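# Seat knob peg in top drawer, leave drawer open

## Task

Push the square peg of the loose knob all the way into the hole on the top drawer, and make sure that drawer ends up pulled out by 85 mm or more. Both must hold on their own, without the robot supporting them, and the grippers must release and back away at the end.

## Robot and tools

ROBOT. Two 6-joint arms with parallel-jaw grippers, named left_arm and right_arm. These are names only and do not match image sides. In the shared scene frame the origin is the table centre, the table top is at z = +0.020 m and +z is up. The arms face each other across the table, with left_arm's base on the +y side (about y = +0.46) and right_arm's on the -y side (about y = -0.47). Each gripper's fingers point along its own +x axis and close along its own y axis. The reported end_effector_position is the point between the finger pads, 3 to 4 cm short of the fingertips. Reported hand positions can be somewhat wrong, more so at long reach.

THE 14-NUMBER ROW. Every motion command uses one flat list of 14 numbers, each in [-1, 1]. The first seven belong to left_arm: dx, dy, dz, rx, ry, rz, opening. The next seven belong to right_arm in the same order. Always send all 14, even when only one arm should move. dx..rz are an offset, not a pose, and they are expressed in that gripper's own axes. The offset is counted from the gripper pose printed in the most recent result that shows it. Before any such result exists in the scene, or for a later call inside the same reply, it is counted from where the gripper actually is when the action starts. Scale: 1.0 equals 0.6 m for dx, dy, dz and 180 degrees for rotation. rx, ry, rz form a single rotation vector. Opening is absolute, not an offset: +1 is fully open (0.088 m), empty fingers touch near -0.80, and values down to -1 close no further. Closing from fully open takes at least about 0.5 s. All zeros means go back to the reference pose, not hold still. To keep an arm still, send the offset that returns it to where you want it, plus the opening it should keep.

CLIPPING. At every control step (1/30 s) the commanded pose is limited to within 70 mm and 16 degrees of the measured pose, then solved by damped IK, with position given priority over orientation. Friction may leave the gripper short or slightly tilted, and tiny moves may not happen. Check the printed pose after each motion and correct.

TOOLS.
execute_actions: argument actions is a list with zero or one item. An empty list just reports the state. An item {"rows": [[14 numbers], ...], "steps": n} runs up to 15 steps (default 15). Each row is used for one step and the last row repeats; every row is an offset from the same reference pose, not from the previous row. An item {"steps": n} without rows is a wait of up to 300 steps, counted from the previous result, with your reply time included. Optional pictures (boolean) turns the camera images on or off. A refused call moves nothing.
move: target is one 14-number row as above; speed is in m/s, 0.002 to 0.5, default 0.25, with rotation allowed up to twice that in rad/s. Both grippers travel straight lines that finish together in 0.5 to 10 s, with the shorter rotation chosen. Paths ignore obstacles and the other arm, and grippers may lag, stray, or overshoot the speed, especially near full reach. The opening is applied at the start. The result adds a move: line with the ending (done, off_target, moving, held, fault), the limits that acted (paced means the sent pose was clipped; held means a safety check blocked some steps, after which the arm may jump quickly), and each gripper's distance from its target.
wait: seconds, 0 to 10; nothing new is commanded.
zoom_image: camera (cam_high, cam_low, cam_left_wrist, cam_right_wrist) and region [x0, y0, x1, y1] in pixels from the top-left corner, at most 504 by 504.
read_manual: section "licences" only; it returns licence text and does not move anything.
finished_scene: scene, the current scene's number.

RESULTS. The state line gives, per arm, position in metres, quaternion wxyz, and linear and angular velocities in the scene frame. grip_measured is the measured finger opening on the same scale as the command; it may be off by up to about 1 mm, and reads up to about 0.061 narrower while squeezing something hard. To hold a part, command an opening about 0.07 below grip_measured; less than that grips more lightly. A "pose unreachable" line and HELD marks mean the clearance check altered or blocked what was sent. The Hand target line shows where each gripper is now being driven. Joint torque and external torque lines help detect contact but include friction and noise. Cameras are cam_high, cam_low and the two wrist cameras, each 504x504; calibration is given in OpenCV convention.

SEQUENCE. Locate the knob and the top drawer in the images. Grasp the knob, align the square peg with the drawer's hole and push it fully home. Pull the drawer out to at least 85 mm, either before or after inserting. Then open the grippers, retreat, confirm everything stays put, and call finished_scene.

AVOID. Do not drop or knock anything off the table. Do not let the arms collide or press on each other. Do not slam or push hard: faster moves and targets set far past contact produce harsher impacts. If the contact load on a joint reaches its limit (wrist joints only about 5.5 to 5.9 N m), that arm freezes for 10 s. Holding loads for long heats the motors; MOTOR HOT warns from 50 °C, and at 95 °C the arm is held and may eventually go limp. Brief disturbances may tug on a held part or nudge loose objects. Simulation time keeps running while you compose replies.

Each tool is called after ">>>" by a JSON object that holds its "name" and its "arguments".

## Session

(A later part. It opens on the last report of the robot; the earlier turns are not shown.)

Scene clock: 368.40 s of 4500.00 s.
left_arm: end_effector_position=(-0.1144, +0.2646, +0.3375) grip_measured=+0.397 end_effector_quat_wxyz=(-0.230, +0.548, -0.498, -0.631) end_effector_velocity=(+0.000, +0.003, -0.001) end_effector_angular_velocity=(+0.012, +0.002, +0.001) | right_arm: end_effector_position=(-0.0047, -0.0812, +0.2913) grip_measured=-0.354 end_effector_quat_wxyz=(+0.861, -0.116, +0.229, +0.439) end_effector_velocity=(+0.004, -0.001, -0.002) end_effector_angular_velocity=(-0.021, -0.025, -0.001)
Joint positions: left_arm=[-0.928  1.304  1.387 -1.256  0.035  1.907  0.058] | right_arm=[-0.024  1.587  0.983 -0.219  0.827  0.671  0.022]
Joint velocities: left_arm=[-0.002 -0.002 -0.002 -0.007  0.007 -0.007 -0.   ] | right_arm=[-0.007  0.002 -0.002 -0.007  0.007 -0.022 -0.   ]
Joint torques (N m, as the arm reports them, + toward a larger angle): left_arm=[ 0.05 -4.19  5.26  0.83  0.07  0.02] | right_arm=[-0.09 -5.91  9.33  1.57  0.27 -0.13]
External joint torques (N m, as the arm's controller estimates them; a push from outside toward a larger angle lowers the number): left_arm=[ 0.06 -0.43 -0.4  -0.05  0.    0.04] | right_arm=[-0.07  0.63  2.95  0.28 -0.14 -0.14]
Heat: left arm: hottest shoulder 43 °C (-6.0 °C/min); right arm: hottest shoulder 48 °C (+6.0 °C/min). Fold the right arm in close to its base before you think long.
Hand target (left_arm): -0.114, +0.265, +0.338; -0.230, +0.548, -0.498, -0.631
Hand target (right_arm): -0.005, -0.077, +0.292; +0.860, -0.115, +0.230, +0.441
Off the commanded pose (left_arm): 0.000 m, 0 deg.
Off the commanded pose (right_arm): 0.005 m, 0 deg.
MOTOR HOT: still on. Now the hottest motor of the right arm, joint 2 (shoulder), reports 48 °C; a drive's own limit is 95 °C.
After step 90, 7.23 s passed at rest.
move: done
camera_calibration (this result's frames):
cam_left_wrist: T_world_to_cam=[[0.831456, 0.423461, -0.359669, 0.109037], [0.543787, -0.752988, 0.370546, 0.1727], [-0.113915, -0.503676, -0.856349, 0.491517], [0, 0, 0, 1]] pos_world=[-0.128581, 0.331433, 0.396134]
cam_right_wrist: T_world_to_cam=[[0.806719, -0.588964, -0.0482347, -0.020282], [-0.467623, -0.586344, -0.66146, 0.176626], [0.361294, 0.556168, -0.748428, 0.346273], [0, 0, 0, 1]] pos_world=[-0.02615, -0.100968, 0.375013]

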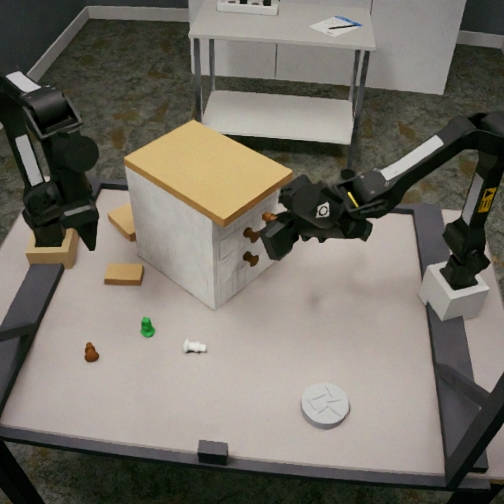

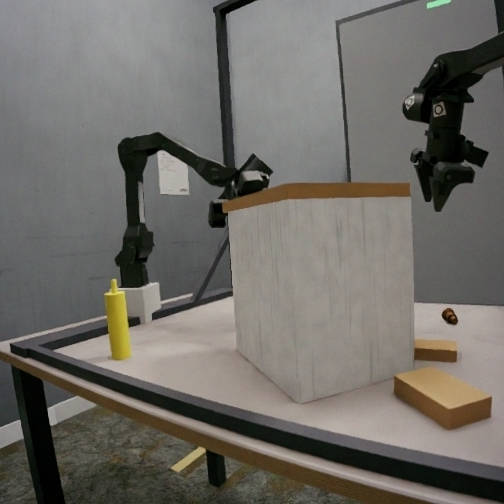

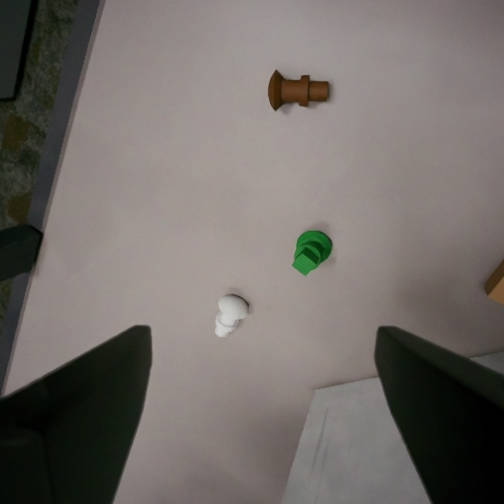

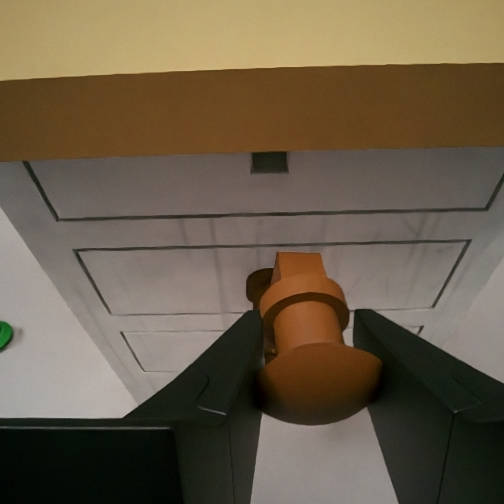

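>>> {"name": "move", "arguments": {"target": [0,0,0,0,0,0,0.4,0.0233,0.013,0.044,-0.012,0,-0.007,-0.6], "speed": 0.04}}

>>> {"name": "zoom_image", "arguments": {"camera": "cam_right_wrist", "region": [200,130,400,330]}}

Scene clock: 389.50 s of 4500.00 s.
left_arm: end_effector_position=(-0.1144, +0.2646, +0.3375) grip_measured=+0.397 end_effector_quat_wxyz=(-0.230, +0.548, -0.498, -0.631) end_effector_velocity=(+0.003, +0.000, -0.001) end_effector_angular_velocity=(+0.003, -0.008, +0.012) | right_arm: end_effector_position=(+0.0042, -0.0596, +0.3069) grip_measured=-0.354 end_effector_quat_wxyz=(+0.864, -0.134, +0.218, +0.433) end_effector_velocity=(-0.002, +0.002, -0.003) end_effector_angular_velocity=(-0.024, -0.003, +0.024)
Joint positions: left_arm=[-0.928  1.304  1.387 -1.256  0.035  1.907  0.058] | right_arm=[-0.068  1.639  1.098 -0.265  0.818  0.601  0.022]
Joint velocities: left_arm=[ 0.002 -0.002 -0.002 -0.007 -0.007 -0.007 -0.   ] | right_arm=[-0.002  0.007  0.007 -0.007 -0.022 -0.022 -0.   ]
Joint torques (N m, as the arm reports them, + toward a larger angle): left_arm=[-0.05 -4.08  5.18  0.79  0.08 -0.05] | right_arm=[-0.24 -6.59  9.58  1.37  0.16 -0.17]
External joint torques (N m, as the arm's controller estimates them; a push from outside toward a larger angle lowers the number): left_arm=[-0.07 -0.27 -0.5  -0.08  0.01 -0.03] | right_arm=[-0.28  0.5   3.03  0.05 -0.23 -0.18]
Heat: left arm: hottest shoulder 42 °C (-4.1 °C/min); right arm: hottest shoulder 44 °C (-4.1 °C/min).
Hand target (left_arm): -0.114, +0.265, +0.338; -0.230, +0.548, -0.498, -0.631
Hand target (right_arm): +0.004, -0.056, +0.307; +0.864, -0.135, +0.219, +0.434
Off the commanded pose (left_arm): 0.000 m, 0 deg.
Off the commanded pose (right_arm): 0.003 m, 0 deg.
MOTOR HOT: cleared. Now the hottest motor of the right arm, joint 2 (shoulder), reports 44 °C.
After step 90, 17.00 s passed at rest.
move: done
camera_calibration (this result's frames):
cam_left_wrist: T_world_to_cam=[[0.831456, 0.423461, -0.359669, 0.109037], [0.543787, -0.752988, 0.370546, 0.1727], [-0.113915, -0.503676, -0.856349, 0.491517], [0, 0, 0, 1]] pos_world=[-0.128581, 0.331433, 0.396134]
cam_right_wrist: T_world_to_cam=[[0.805784, -0.59218, -0.00593591, -0.0272179], [-0.445636, -0.599719, -0.66464, 0.203865], [0.390026, 0.538201, -0.747141, 0.341135], [0, 0, 0, 1]] pos_world=[-0.0202705, -0.0774558, 0.390211]

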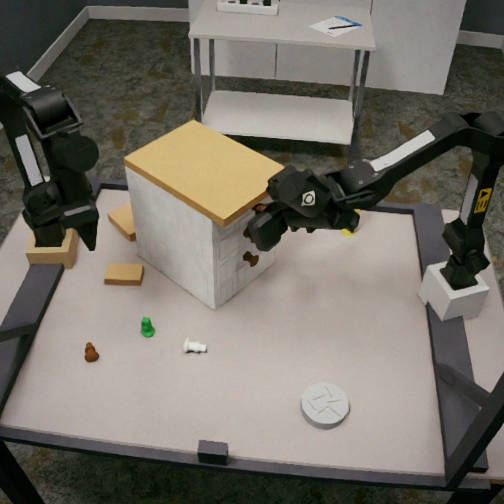

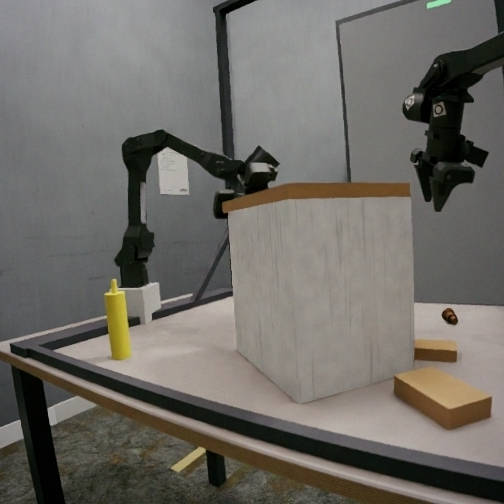

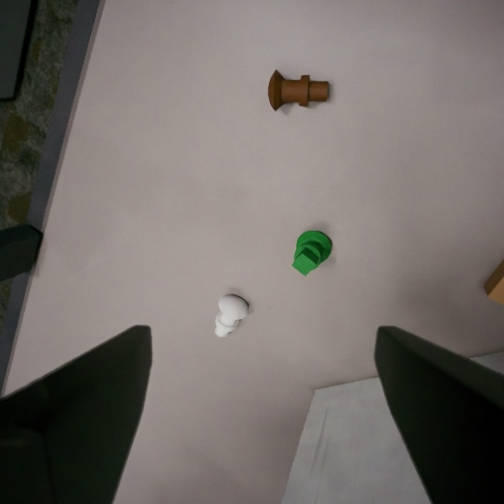

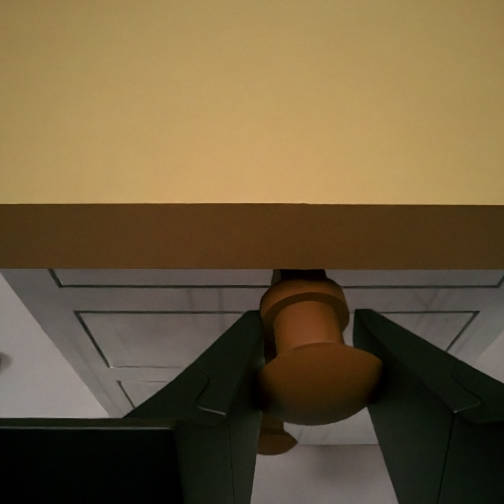

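Region (200, 130, 400, 330) of cam_right_wrist's 504x504 image, scaled by 2.520, with more detail than that image has.

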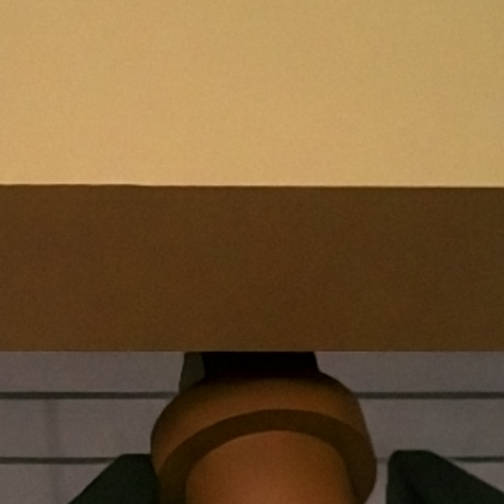

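>>> {"name": "zoom_image", "arguments": {"camera": "cam_high", "region": [220,170,320,260]}}

>>> {"name": "zoom_image", "arguments": {"camera": "cam_right_wrist", "region": [250,250,350,310]}}

Region (220, 170, 320, 260) of cam_high's 504x504 image, scaled by 5.040, with more detail than that image has; it fills the top 454 rows of this view, and the rest is white.

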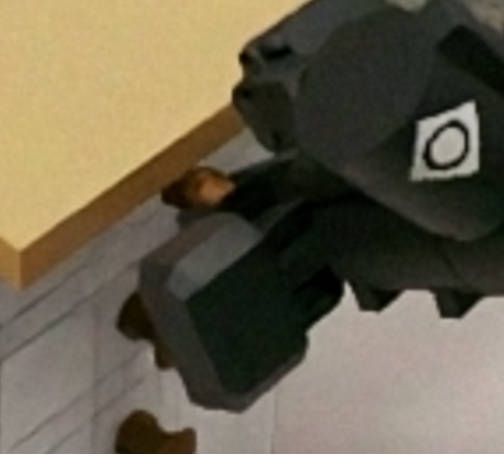

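Region (250, 250, 350, 310) of cam_right_wrist's 504x504 image, scaled by 5.040, with more detail than that image has; it fills the top 302 rows of this view, and the rest is white.

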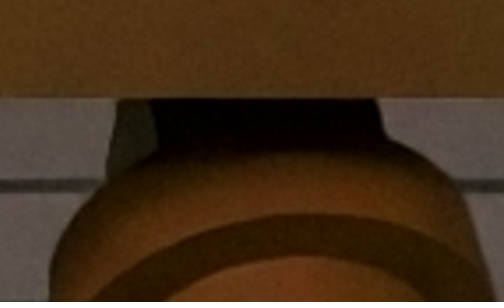

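>>> {"name": "move", "arguments": {"target": [0.166,0.102,-0.241,-0.346,0.475,0.240,1.0,0,0,0,0,0,0,-0.6], "speed": 0.2}}

Scene clock: 469.50 s of 4500.00 s.
left_arm: end_effector_position=(-0.1277, +0.0915, +0.2832) grip_measured=+1.000 end_effector_quat_wxyz=(+0.635, +0.643, -0.302, -0.302) end_effector_velocity=(+0.001, -0.001, +0.002) end_effector_angular_velocity=(-0.038, +0.026, +0.020) | right_arm: end_effector_position=(+0.0041, -0.0594, +0.3068) grip_measured=-0.354 end_effector_quat_wxyz=(+0.864, -0.134, +0.218, +0.433) end_effector_velocity=(+0.002, -0.000, +0.003) end_effector_angular_velocity=(+0.009, -0.006, -0.004)
Joint positions: left_arm=[-1.042  1.955  1.193  0.145 -1.565  0.964  0.088] | right_arm=[-0.068  1.64   1.1   -0.265  0.818  0.601  0.022]
Joint velocities: left_arm=[ 0.002  0.007  0.007  0.022 -0.022 -0.022  0.   ] | right_arm=[-0.002 -0.007 -0.002  0.007  0.007 -0.007 -0.   ]
Joint torques (N m, as the arm reports them, + toward a larger angle): left_arm=[ 0.4  -6.5   6.37  1.19 -0.6  -0.12] | right_arm=[ 0.03 -7.92  7.56  1.55  0.38  0.02]
External joint torques (N m, as the arm's controller estimates them; a push from outside toward a larger angle lowers the number): left_arm=[ 0.35  1.68  0.87  0.16 -0.22 -0.06] | right_arm=[ 0.08 -0.78  1.    0.23 -0.02  0.01]
Heat: left arm: hottest shoulder 41 °C (-1.0 °C/min); right arm: hottest shoulder 41 °C (-2.0 °C/min).
Hand target (left_arm): -0.129, +0.089, +0.282; +0.639, +0.642, -0.300, -0.299
Hand target (right_arm): +0.004, -0.060, +0.307; +0.864, -0.134, +0.218, +0.433
Off the commanded pose (left_arm): 0.004 m, 1 deg.
Off the commanded pose (right_arm): 0.000 m, 0 deg.
After step 90, 71.53 s passed at rest.
move: done
camera_calibration (this result's frames):
cam_left_wrist: T_world_to_cam=[[-0.0258761, 0.00971703, -0.999618, 0.2835], [0.538807, 0.842409, -0.00575871, 0.0296134], [0.842032, -0.53875, -0.0270339, 0.246716], [0, 0, 0, 1]] pos_world=[-0.216362, 0.105217, 0.290232]
cam_right_wrist: T_world_to_cam=[[0.806011, -0.591883, -0.00464153, -0.0274273], [-0.444892, -0.600633, -0.664313, 0.20372], [0.390407, 0.537508, -0.74744, 0.341023], [0, 0, 0, 1]] pos_world=[-0.020398, -0.0771757, 0.390101]

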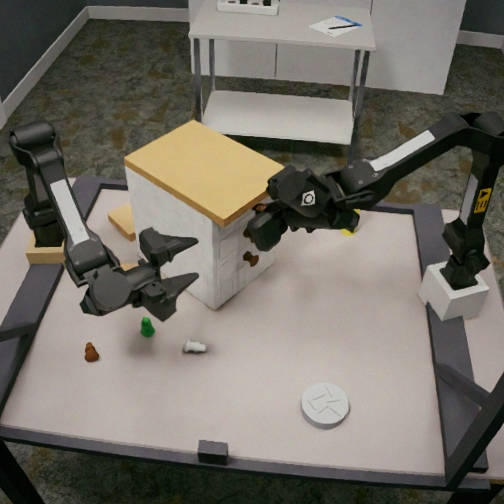

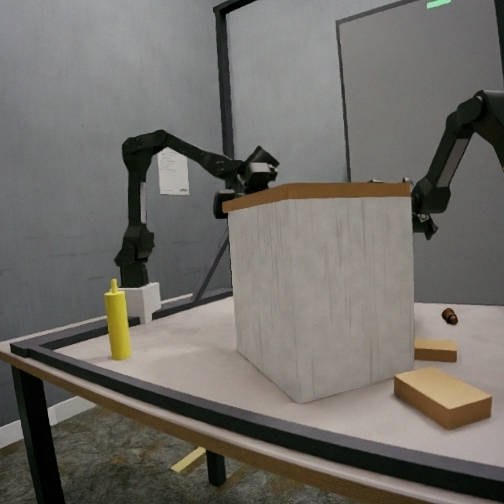

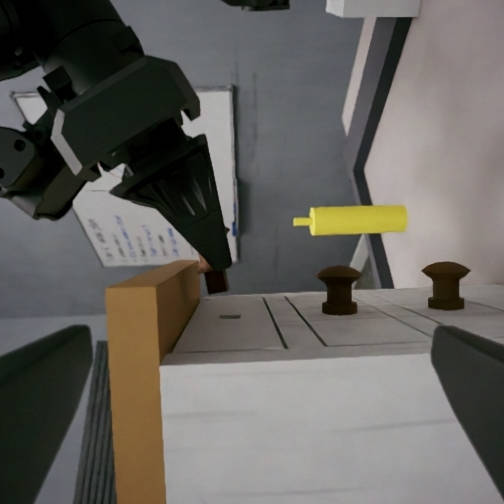

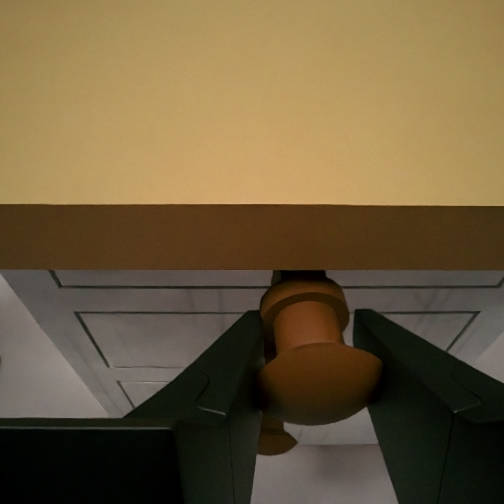

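Excellent view.

>>> {"name": "zoom_image", "arguments": {"camera": "cam_left_wrist", "region": [160,230,280,350]}}

Region (160, 230, 280, 350) of cam_left_wrist's 504x504 image, scaled by 4.200, with more detail than that image has.

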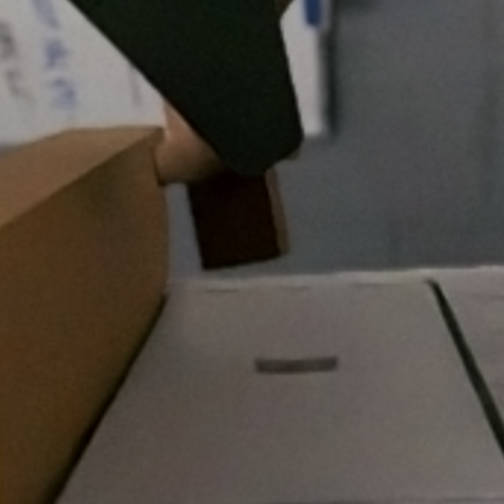

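>>> {"name": "move", "arguments": {"target": [0,0,0,0,0,0,1.0,0.009,0.0066,-0.0367,0,-0.055,0,-0.6], "speed": 0.05}}

>>> {"name": "zoom_image", "arguments": {"camera": "cam_left_wrist", "region": [160,230,280,350]}}

>>> {"name": "zoom_image", "arguments": {"camera": "cam_right_wrist", "region": [200,130,400,330]}}

Scene clock: 485.97 s of 4500.00 s.
left_arm: end_effector_position=(-0.1278, +0.0915, +0.2831) grip_measured=+1.000 end_effector_quat_wxyz=(+0.636, +0.643, -0.302, -0.301) end_effector_velocity=(+0.003, +0.001, -0.000) end_effector_angular_velocity=(-0.003, -0.003, +0.008) | right_arm: end_effector_position=(-0.0019, -0.0605, +0.2930) grip_measured=-0.354 end_effector_quat_wxyz=(+0.880, -0.084, +0.145, +0.445) end_effector_velocity=(-0.000, +0.001, +0.001) end_effector_angular_velocity=(+0.011, -0.003, +0.011)
Joint positions: left_arm=[-1.042  1.956  1.194  0.145 -1.565  0.963  0.088] | right_arm=[-0.024  1.66   0.907  0.161  0.937  0.475  0.022]
Joint velocities: left_arm=[ 0.002 -0.002 -0.002 -0.022 -0.007 -0.022  0.   ] | right_arm=[-0.002 -0.002 -0.012  0.037 -0.007 -0.022 -0.   ]
Joint torques (N m, as the arm reports them, + toward a larger angle): left_arm=[ 0.08 -8.42  4.73  0.96 -0.35 -0.03] | right_arm=[ 0.31 -6.24  5.67  1.75  0.49 -0.17]
External joint torques (N m, as the arm's controller estimates them; a push from outside toward a larger angle lowers the number): left_arm=[ 0.03 -0.26 -0.74 -0.06  0.03  0.03] | right_arm=[ 0.29  0.67 -0.56  0.32  0.16 -0.18]
Heat: left arm: hottest shoulder 42 °C (+1.0 °C/min); right arm: hottest shoulder 42 °C (+0.0 °C/min).
Hand target (left_arm): -0.128, +0.092, +0.283; +0.635, +0.643, -0.303, -0.302
Hand target (right_arm): -0.002, -0.063, +0.285; +0.880, -0.096, +0.143, +0.443
Off the commanded pose (left_arm): 0.000 m, 0 deg.
Off the commanded pose (right_arm): 0.008 m, 1 deg.
After step 90, 11.47 s passed at rest.
move: done
camera_calibration (this result's frames):
cam_left_wrist: T_world_to_cam=[[-0.0261901, 0.00887812, -0.999618, 0.283383], [0.538278, 0.842741, -0.00661812, 0.0298755], [0.84236, -0.538245, -0.0268504, 0.246692], [0, 0, 0, 1]] pos_world=[-0.216463, 0.105088, 0.290096]
cam_right_wrist: T_world_to_cam=[[0.810153, -0.585557, -0.0278493, -0.0160185], [-0.378985, -0.486921, -0.786943, 0.234133], [0.44724, 0.648098, -0.616397, 0.302041], [0, 0, 0, 1]] pos_world=[-0.0333744, -0.0911278, 0.36998]

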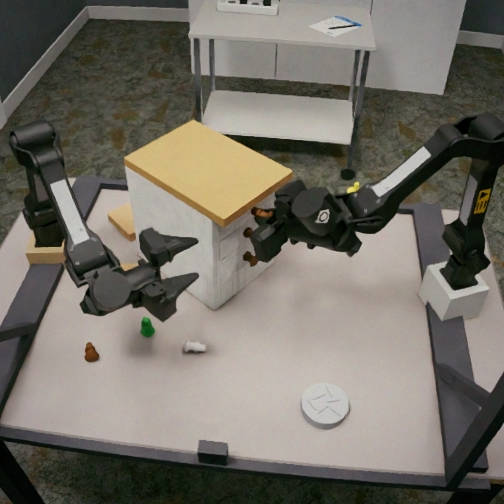

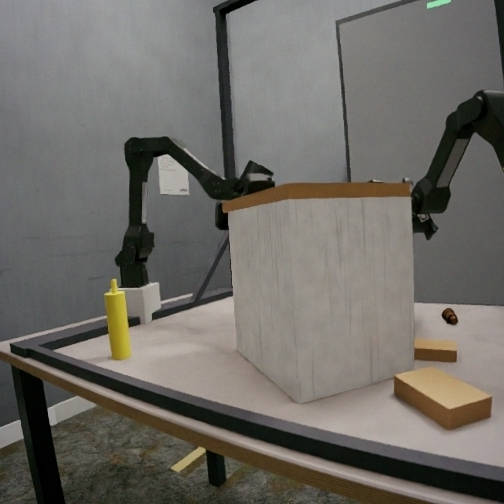

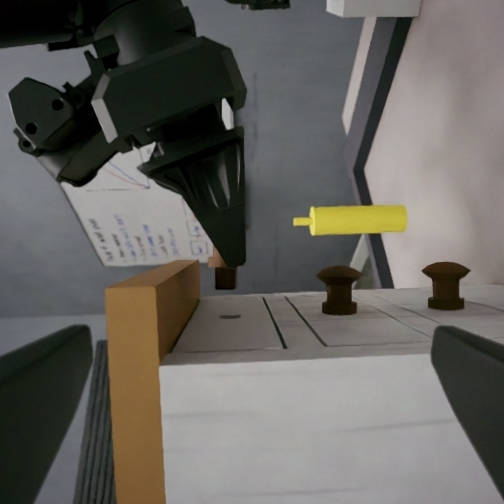

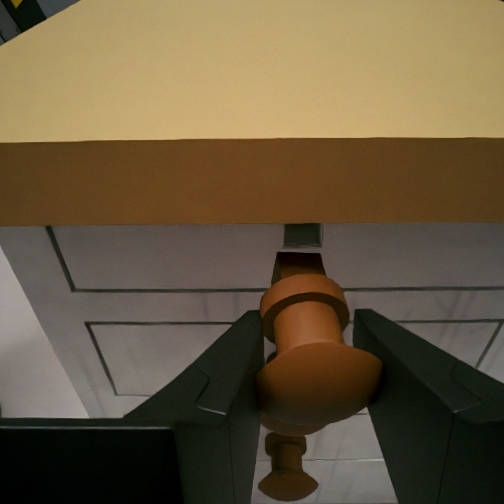

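Region (160, 230, 280, 350) of cam_left_wrist's 504x504 image, scaled by 4.200, with more detail than that image has.

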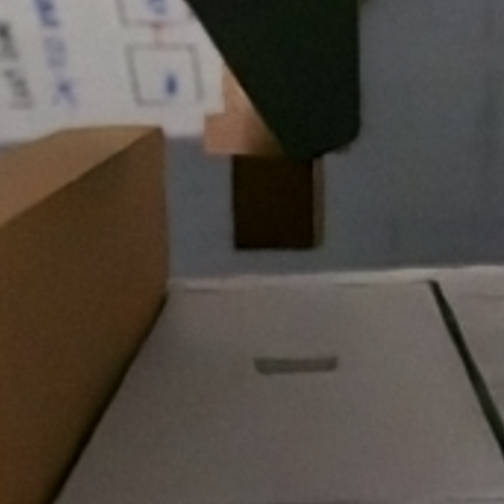

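Region (200, 130, 400, 330) of cam_right_wrist's 504x504 image, scaled by 2.520, with more detail than that image has.

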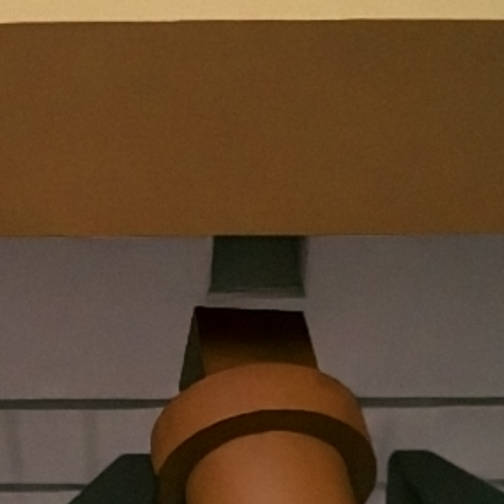

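>>> {"name": "move", "arguments": {"target": [0,0,0,0,0,0,1.0,0.0175,-0.0057,-0.0098,0,0,0,-0.6], "speed": 0.03}}

>>> {"name": "zoom_image", "arguments": {"camera": "cam_left_wrist", "region": [160,230,280,350]}}

>>> {"name": "zoom_image", "arguments": {"camera": "cam_right_wrist", "region": [200,130,400,330]}}

Scene clock: 499.17 s of 4500.00 s.
left_arm: end_effector_position=(-0.1278, +0.0915, +0.2831) grip_measured=+1.000 end_effector_quat_wxyz=(+0.636, +0.643, -0.302, -0.301) end_effector_velocity=(+0.002, +0.003, +0.002) end_effector_angular_velocity=(-0.019, +0.003, +0.016) | right_arm: end_effector_position=(+0.0041, -0.0548, +0.2930) grip_measured=-0.354 end_effector_quat_wxyz=(+0.881, -0.072, +0.144, +0.445) end_effector_velocity=(+0.000, -0.000, -0.003) end_effector_angular_velocity=(-0.025, -0.018, +0.011)
Joint positions: left_arm=[-1.042  1.956  1.194  0.145 -1.565  0.963  0.088] | right_arm=[-0.047  1.672  0.9    0.22   0.92   0.456  0.022]
Joint velocities: left_arm=[-0.002 -0.002 -0.002 -0.007 -0.022 -0.022  0.   ] | right_arm=[-0.002  0.002 -0.002 -0.007 -0.007 -0.022 -0.   ]
Joint torques (N m, as the arm reports them, + toward a larger angle): left_arm=[-0.22 -8.29  4.85  0.97 -0.41 -0.07] | right_arm=[-0.17 -6.37  5.64  1.8   0.09 -0.14]
External joint torques (N m, as the arm's controller estimates them; a push from outside toward a larger angle lowers the number): left_arm=[-0.21 -0.14 -0.61 -0.06 -0.03 -0.01] | right_arm=[-0.16  0.56 -0.51  0.35 -0.22 -0.15]
Heat: left arm: hottest shoulder 44 °C (+3.0 °C/min); right arm: hottest shoulder 41 °C (-1.0 °C/min).
Hand target (left_arm): -0.128, +0.091, +0.283; +0.636, +0.643, -0.302, -0.301
Hand target (right_arm): +0.006, -0.056, +0.284; +0.880, -0.085, +0.145, +0.444
Off the commanded pose (left_arm): 0.000 m, 0 deg.
Off the commanded pose (right_arm): 0.009 m, 1 deg.
After step 90, 9.43 s passed at rest.
move: off_target (right_arm)
camera_calibration (this result's frames):
cam_left_wrist: T_world_to_cam=[[-0.0261901, 0.00887812, -0.999618, 0.283383], [0.538278, 0.842741, -0.00661812, 0.0298755], [0.84236, -0.538245, -0.0268504, 0.246692], [0, 0, 0, 1]] pos_world=[-0.216463, 0.105088, 0.290096]
cam_right_wrist: T_world_to_cam=[[0.807983, -0.587228, -0.0482432, -0.0117028], [-0.386969, -0.467127, -0.795014, 0.242705], [0.444319, 0.661026, -0.60467, 0.292897], [0, 0, 0, 1]] pos_world=[-0.0267648, -0.0871108, 0.369495]

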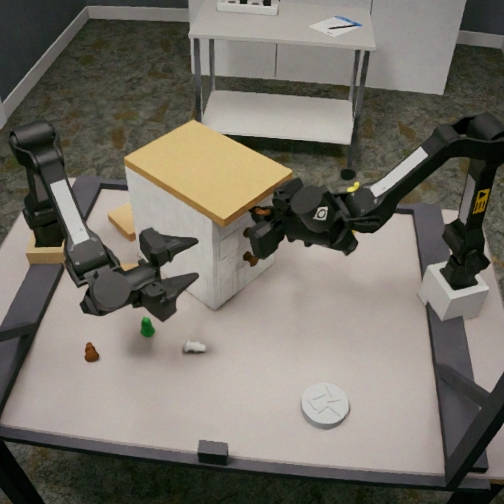

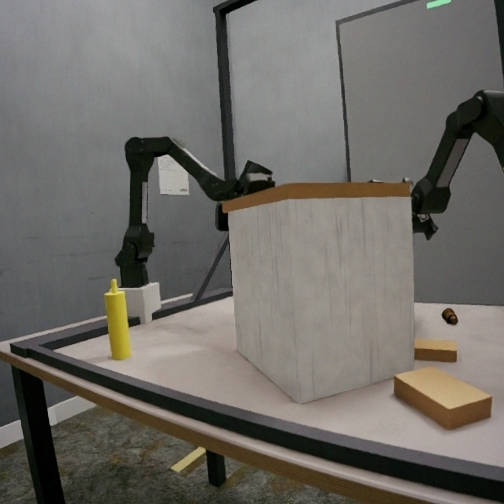

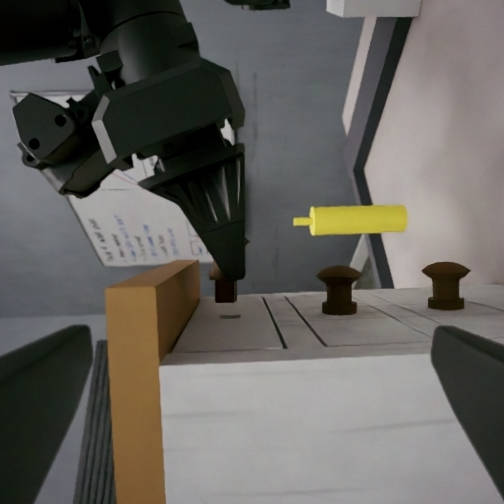

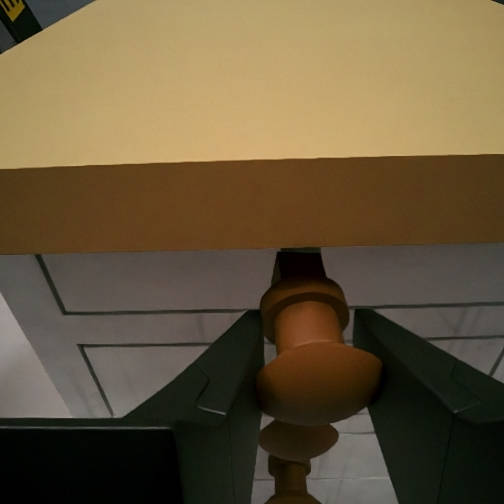

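Region (160, 230, 280, 350) of cam_left_wrist's 504x504 image, scaled by 4.200, with more detail than that image has.

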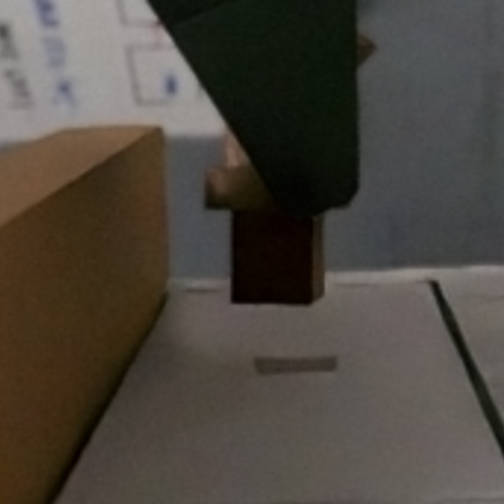

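Region (200, 130, 400, 330) of cam_right_wrist's 504x504 image, scaled by 2.520, with more detail than that image has.

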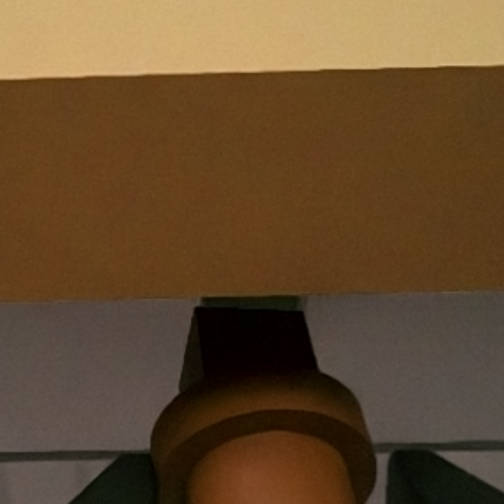

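>>> {"name": "execute_actions", "arguments": {"actions": [{"rows":[[0,0,0,0,0,0,1.0,0.0027,0,-0.008,-0.007,0.004,-0.0025,-0.6],[0,0,0,0,0,0,1.0,0.0053,0,-0.0157,-0.013,0.008,-0.005,-0.6]],"steps":15}]}}

>>> {"name": "zoom_image", "arguments": {"camera": "cam_left_wrist", "region": [160,230,280,350]}}

>>> {"name": "zoom_image", "arguments": {"camera": "cam_right_wrist", "region": [200,130,400,330]}}

Scene clock: 507.70 s of 4500.00 s.
left_arm: end_effector_position=(-0.1278, +0.0915, +0.2831) grip_measured=+1.000 end_effector_quat_wxyz=(+0.636, +0.643, -0.302, -0.301) end_effector_velocity=(+0.000, +0.002, +0.000) end_effector_angular_velocity=(-0.003, -0.003, +0.004) | right_arm: end_effector_position=(+0.0050, -0.0568, +0.2833) grip_measured=-0.354 end_effector_quat_wxyz=(+0.880, -0.095, +0.146, +0.441) end_effector_velocity=(+0.000, +0.000, +0.000) end_effector_angular_velocity=(-0.008, -0.002, +0.006)
Joint positions: left_arm=[-1.042  1.956  1.194  0.145 -1.565  0.963  0.088] | right_arm=[-0.047  1.685  0.9    0.187  0.92   0.456  0.022]
Joint velocities: left_arm=[-0.002 -0.002 -0.002 -0.007 -0.007 -0.007  0.   ] | right_arm=[-0.002 -0.002  0.002 -0.007 -0.007 -0.007 -0.   ]
Joint torques (N m, as the arm reports them, + toward a larger angle): left_arm=[-0.01 -8.21  5.02  0.98 -0.43 -0.02] | right_arm=[ 0.06 -6.4   8.67  1.49  0.44 -0.05]
External joint torques (N m, as the arm's controller estimates them; a push from outside toward a larger angle lowers the number): left_arm=[-0.02 -0.05 -0.42 -0.04 -0.04  0.03] | right_arm=[ 0.06  0.59  2.53  0.07  0.11 -0.06]
Heat: left arm: hottest shoulder 45 °C (+4.1 °C/min); right arm: hottest shoulder 41 °C (+0.0 °C/min).
Hand target (left_arm): -0.128, +0.091, +0.283; +0.636, +0.643, -0.302, -0.301
Hand target (right_arm): +0.004, -0.055, +0.283; +0.881, -0.097, +0.145, +0.440
Off the commanded pose (left_arm): 0.000 m, 0 deg.
Off the commanded pose (right_arm): 0.002 m, 0 deg.
Steps of this call (steps 1 to 90: nothing new was sent; then 5.03 s passed at rest; steps 91 to 105: all 15 steps of this action). Readings (end_effector_position):
91: left_arm (-0.1278, +0.0915, +0.2831) | right_arm (+0.0042, -0.0546, +0.2929)
92: left_arm (-0.1278, +0.0915, +0.2831) | right_arm (+0.0043, -0.0550, +0.2918)
94: left_arm (-0.1278, +0.0915, +0.2831) | right_arm (+0.0046, -0.0558, +0.2887)
98: left_arm (-0.1278, +0.0915, +0.2831) | right_arm (+0.0049, -0.0565, +0.2840)
105: the state above
camera_calibration (this result's frames):
cam_left_wrist: T_world_to_cam=[[-0.0261901, 0.00887812, -0.999618, 0.283383], [0.538278, 0.842741, -0.00661812, 0.0298755], [0.84236, -0.538245, -0.0268504, 0.246692], [0, 0, 0, 1]] pos_world=[-0.216463, 0.105088, 0.290096]
cam_right_wrist: T_world_to_cam=[[0.808679, -0.588182, -0.00891503, -0.0252423], [-0.373817, -0.502134, -0.779822, 0.228044], [0.454201, 0.633958, -0.625938, 0.292446], [0, 0, 0, 1]] pos_world=[-0.0271695, -0.0857372, 0.360662]

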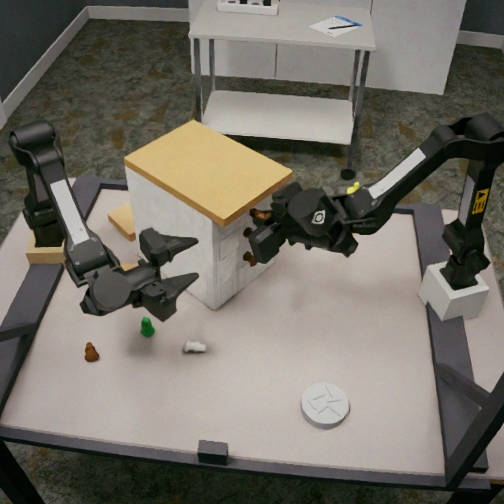

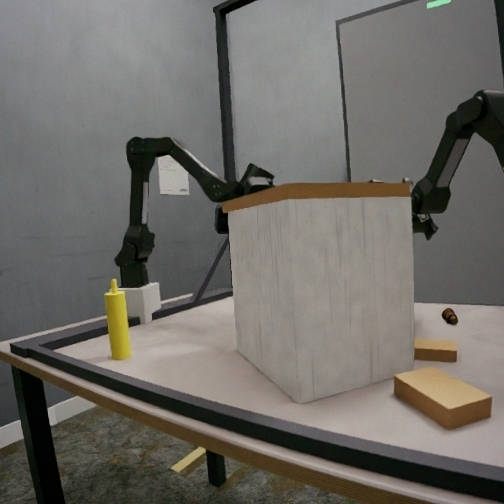

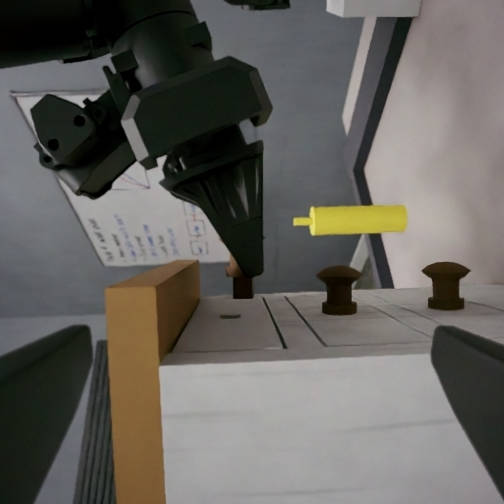

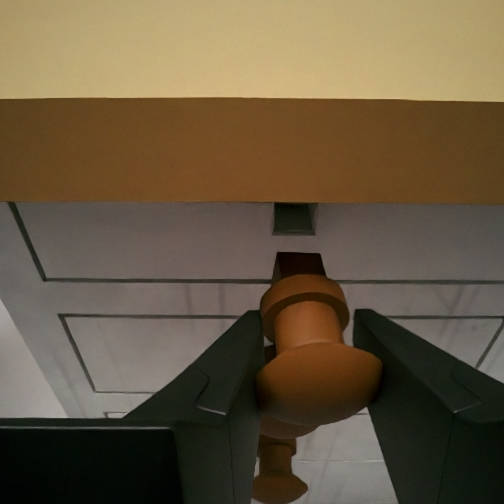

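Region (160, 230, 280, 350) of cam_left_wrist's 504x504 image, scaled by 4.200, with more detail than that image has.

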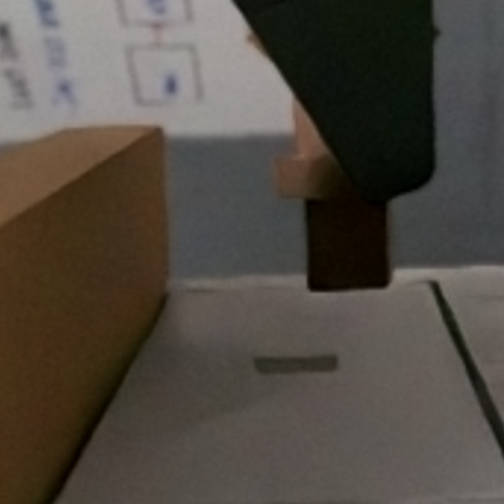

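Region (200, 130, 400, 330) of cam_right_wrist's 504x504 image, scaled by 2.520, with more detail than that image has.

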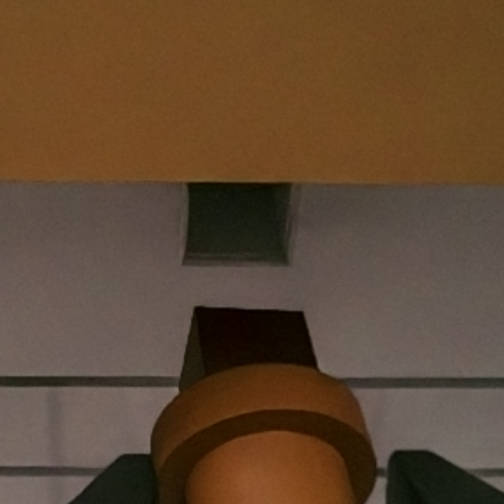

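>>> {"name": "execute_actions", "arguments": {"actions": [{"rows":[[0,0,0,0,0,0,1.0,-0.003,0,0.008,0,0,0,-0.6],[0,0,0,0,0,0,1.0,-0.0057,-0.0006,0.0157,0,0,0,-0.6]],"steps":15}]}}

>>> {"name": "zoom_image", "arguments": {"camera": "cam_left_wrist", "region": [160,230,280,350]}}

>>> {"name": "zoom_image", "arguments": {"camera": "cam_right_wrist", "region": [200,130,400,330]}}

Scene clock: 515.93 s of 4500.00 s.
left_arm: end_effector_position=(-0.1278, +0.0915, +0.2831) grip_measured=+1.000 end_effector_quat_wxyz=(+0.636, +0.643, -0.302, -0.301) end_effector_velocity=(+0.001, +0.002, +0.002) end_effector_angular_velocity=(-0.006, +0.001, +0.004) | right_arm: end_effector_position=(+0.0057, -0.0588, +0.2855) grip_measured=-0.354 end_effector_quat_wxyz=(+0.880, -0.105, +0.147, +0.440) end_effector_velocity=(+0.001, -0.002, -0.003) end_effector_angular_velocity=(-0.035, -0.020, +0.011)
Joint positions: left_arm=[-1.042  1.956  1.194  0.145 -1.565  0.963  0.088] | right_arm=[-0.047  1.674  0.91   0.147  0.92   0.456  0.022]
Joint velocities: left_arm=[-0.002 -0.007 -0.002 -0.007 -0.007 -0.007  0.   ] | right_arm=[-0.002 -0.002 -0.002 -0.022 -0.007 -0.022  0.   ]
Joint torques (N m, as the arm reports them, + toward a larger angle): left_arm=[ 0.03 -8.32  4.99  0.95 -0.45 -0.04] | right_arm=[-0.01 -8.99  8.93  1.47  0.32 -0.02]
External joint torques (N m, as the arm's controller estimates them; a push from outside toward a larger angle lowers the number): left_arm=[ 0.04 -0.12 -0.49 -0.08 -0.07  0.01] | right_arm=[-0.01 -2.1   2.8   0.06 -0.01 -0.03]
Heat: left arm: hottest shoulder 45 °C (+4.0 °C/min); right arm: hottest shoulder 41 °C (+0.0 °C/min).
Hand target (left_arm): -0.128, +0.091, +0.283; +0.636, +0.643, -0.302, -0.301
Hand target (right_arm): +0.005, -0.057, +0.293; +0.880, -0.095, +0.146, +0.441
Off the commanded pose (left_arm): 0.000 m, 0 deg.
Off the commanded pose (right_arm): 0.008 m, 1 deg.
Steps of this call (steps 1 to 90: nothing new was sent; then 4.73 s passed at rest; steps 91 to 105: all 15 steps of this action). Readings (end_effector_position):
91: left_arm (-0.1278, +0.0915, +0.2831) | right_arm (+0.0051, -0.0571, +0.2828)
92: left_arm (-0.1278, +0.0915, +0.2831) | right_arm (+0.0053, -0.0575, +0.2824)
94: left_arm (-0.1278, +0.0915, +0.2831) | right_arm (+0.0056, -0.0584, +0.2818)
98: left_arm (-0.1278, +0.0915, +0.2831) | right_arm (+0.0057, -0.0587, +0.2839)
105: the state above
camera_calibration (this result's frames):
cam_left_wrist: T_world_to_cam=[[-0.0261901, 0.00887812, -0.999618, 0.283383], [0.538278, 0.842741, -0.00661812, 0.0298755], [0.84236, -0.538245, -0.0268504, 0.246692], [0, 0, 0, 1]] pos_world=[-0.216463, 0.105088, 0.290096]
cam_right_wrist: T_world_to_cam=[[0.808685, -0.588196, 0.00734357, -0.0316393], [-0.368488, -0.516269, -0.773099, 0.226309], [0.458526, 0.622488, -0.634242, 0.296453], [0, 0, 0, 1]] pos_world=[-0.0269528, -0.086312, 0.363214]

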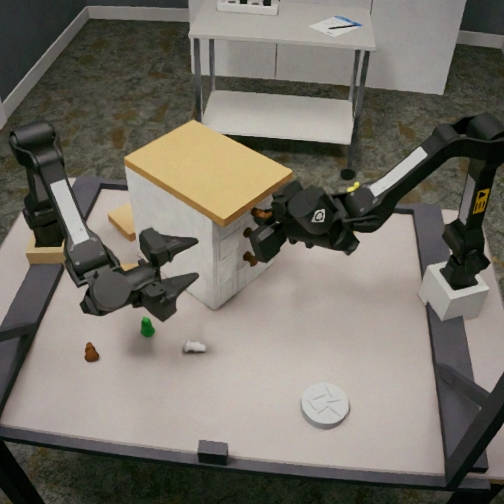

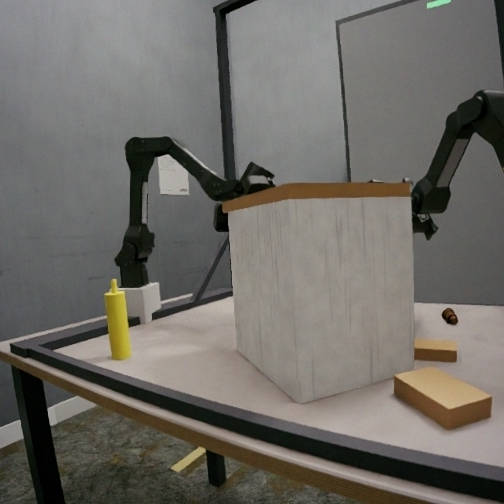

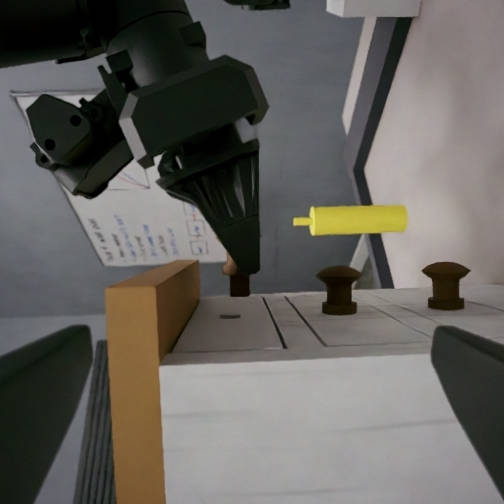

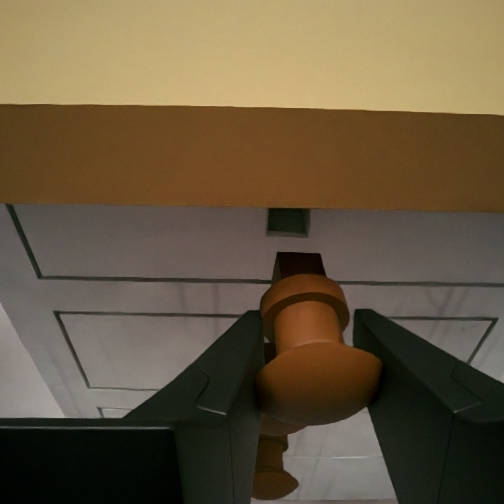

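Region (160, 230, 280, 350) of cam_left_wrist's 504x504 image, scaled by 4.200, with more detail than that image has.

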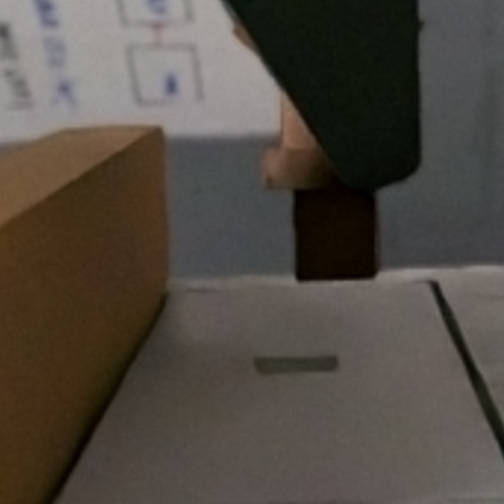

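Region (200, 130, 400, 330) of cam_right_wrist's 504x504 image, scaled by 2.520, with more detail than that image has.

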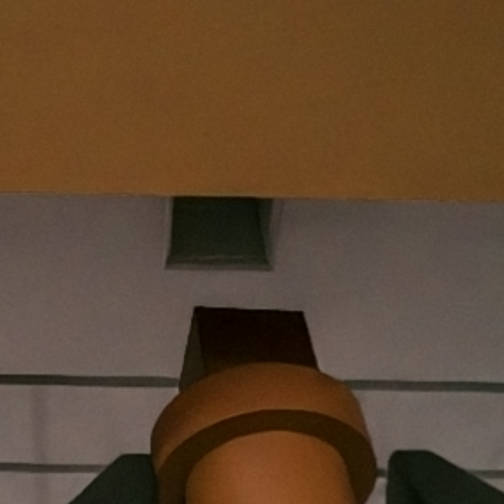

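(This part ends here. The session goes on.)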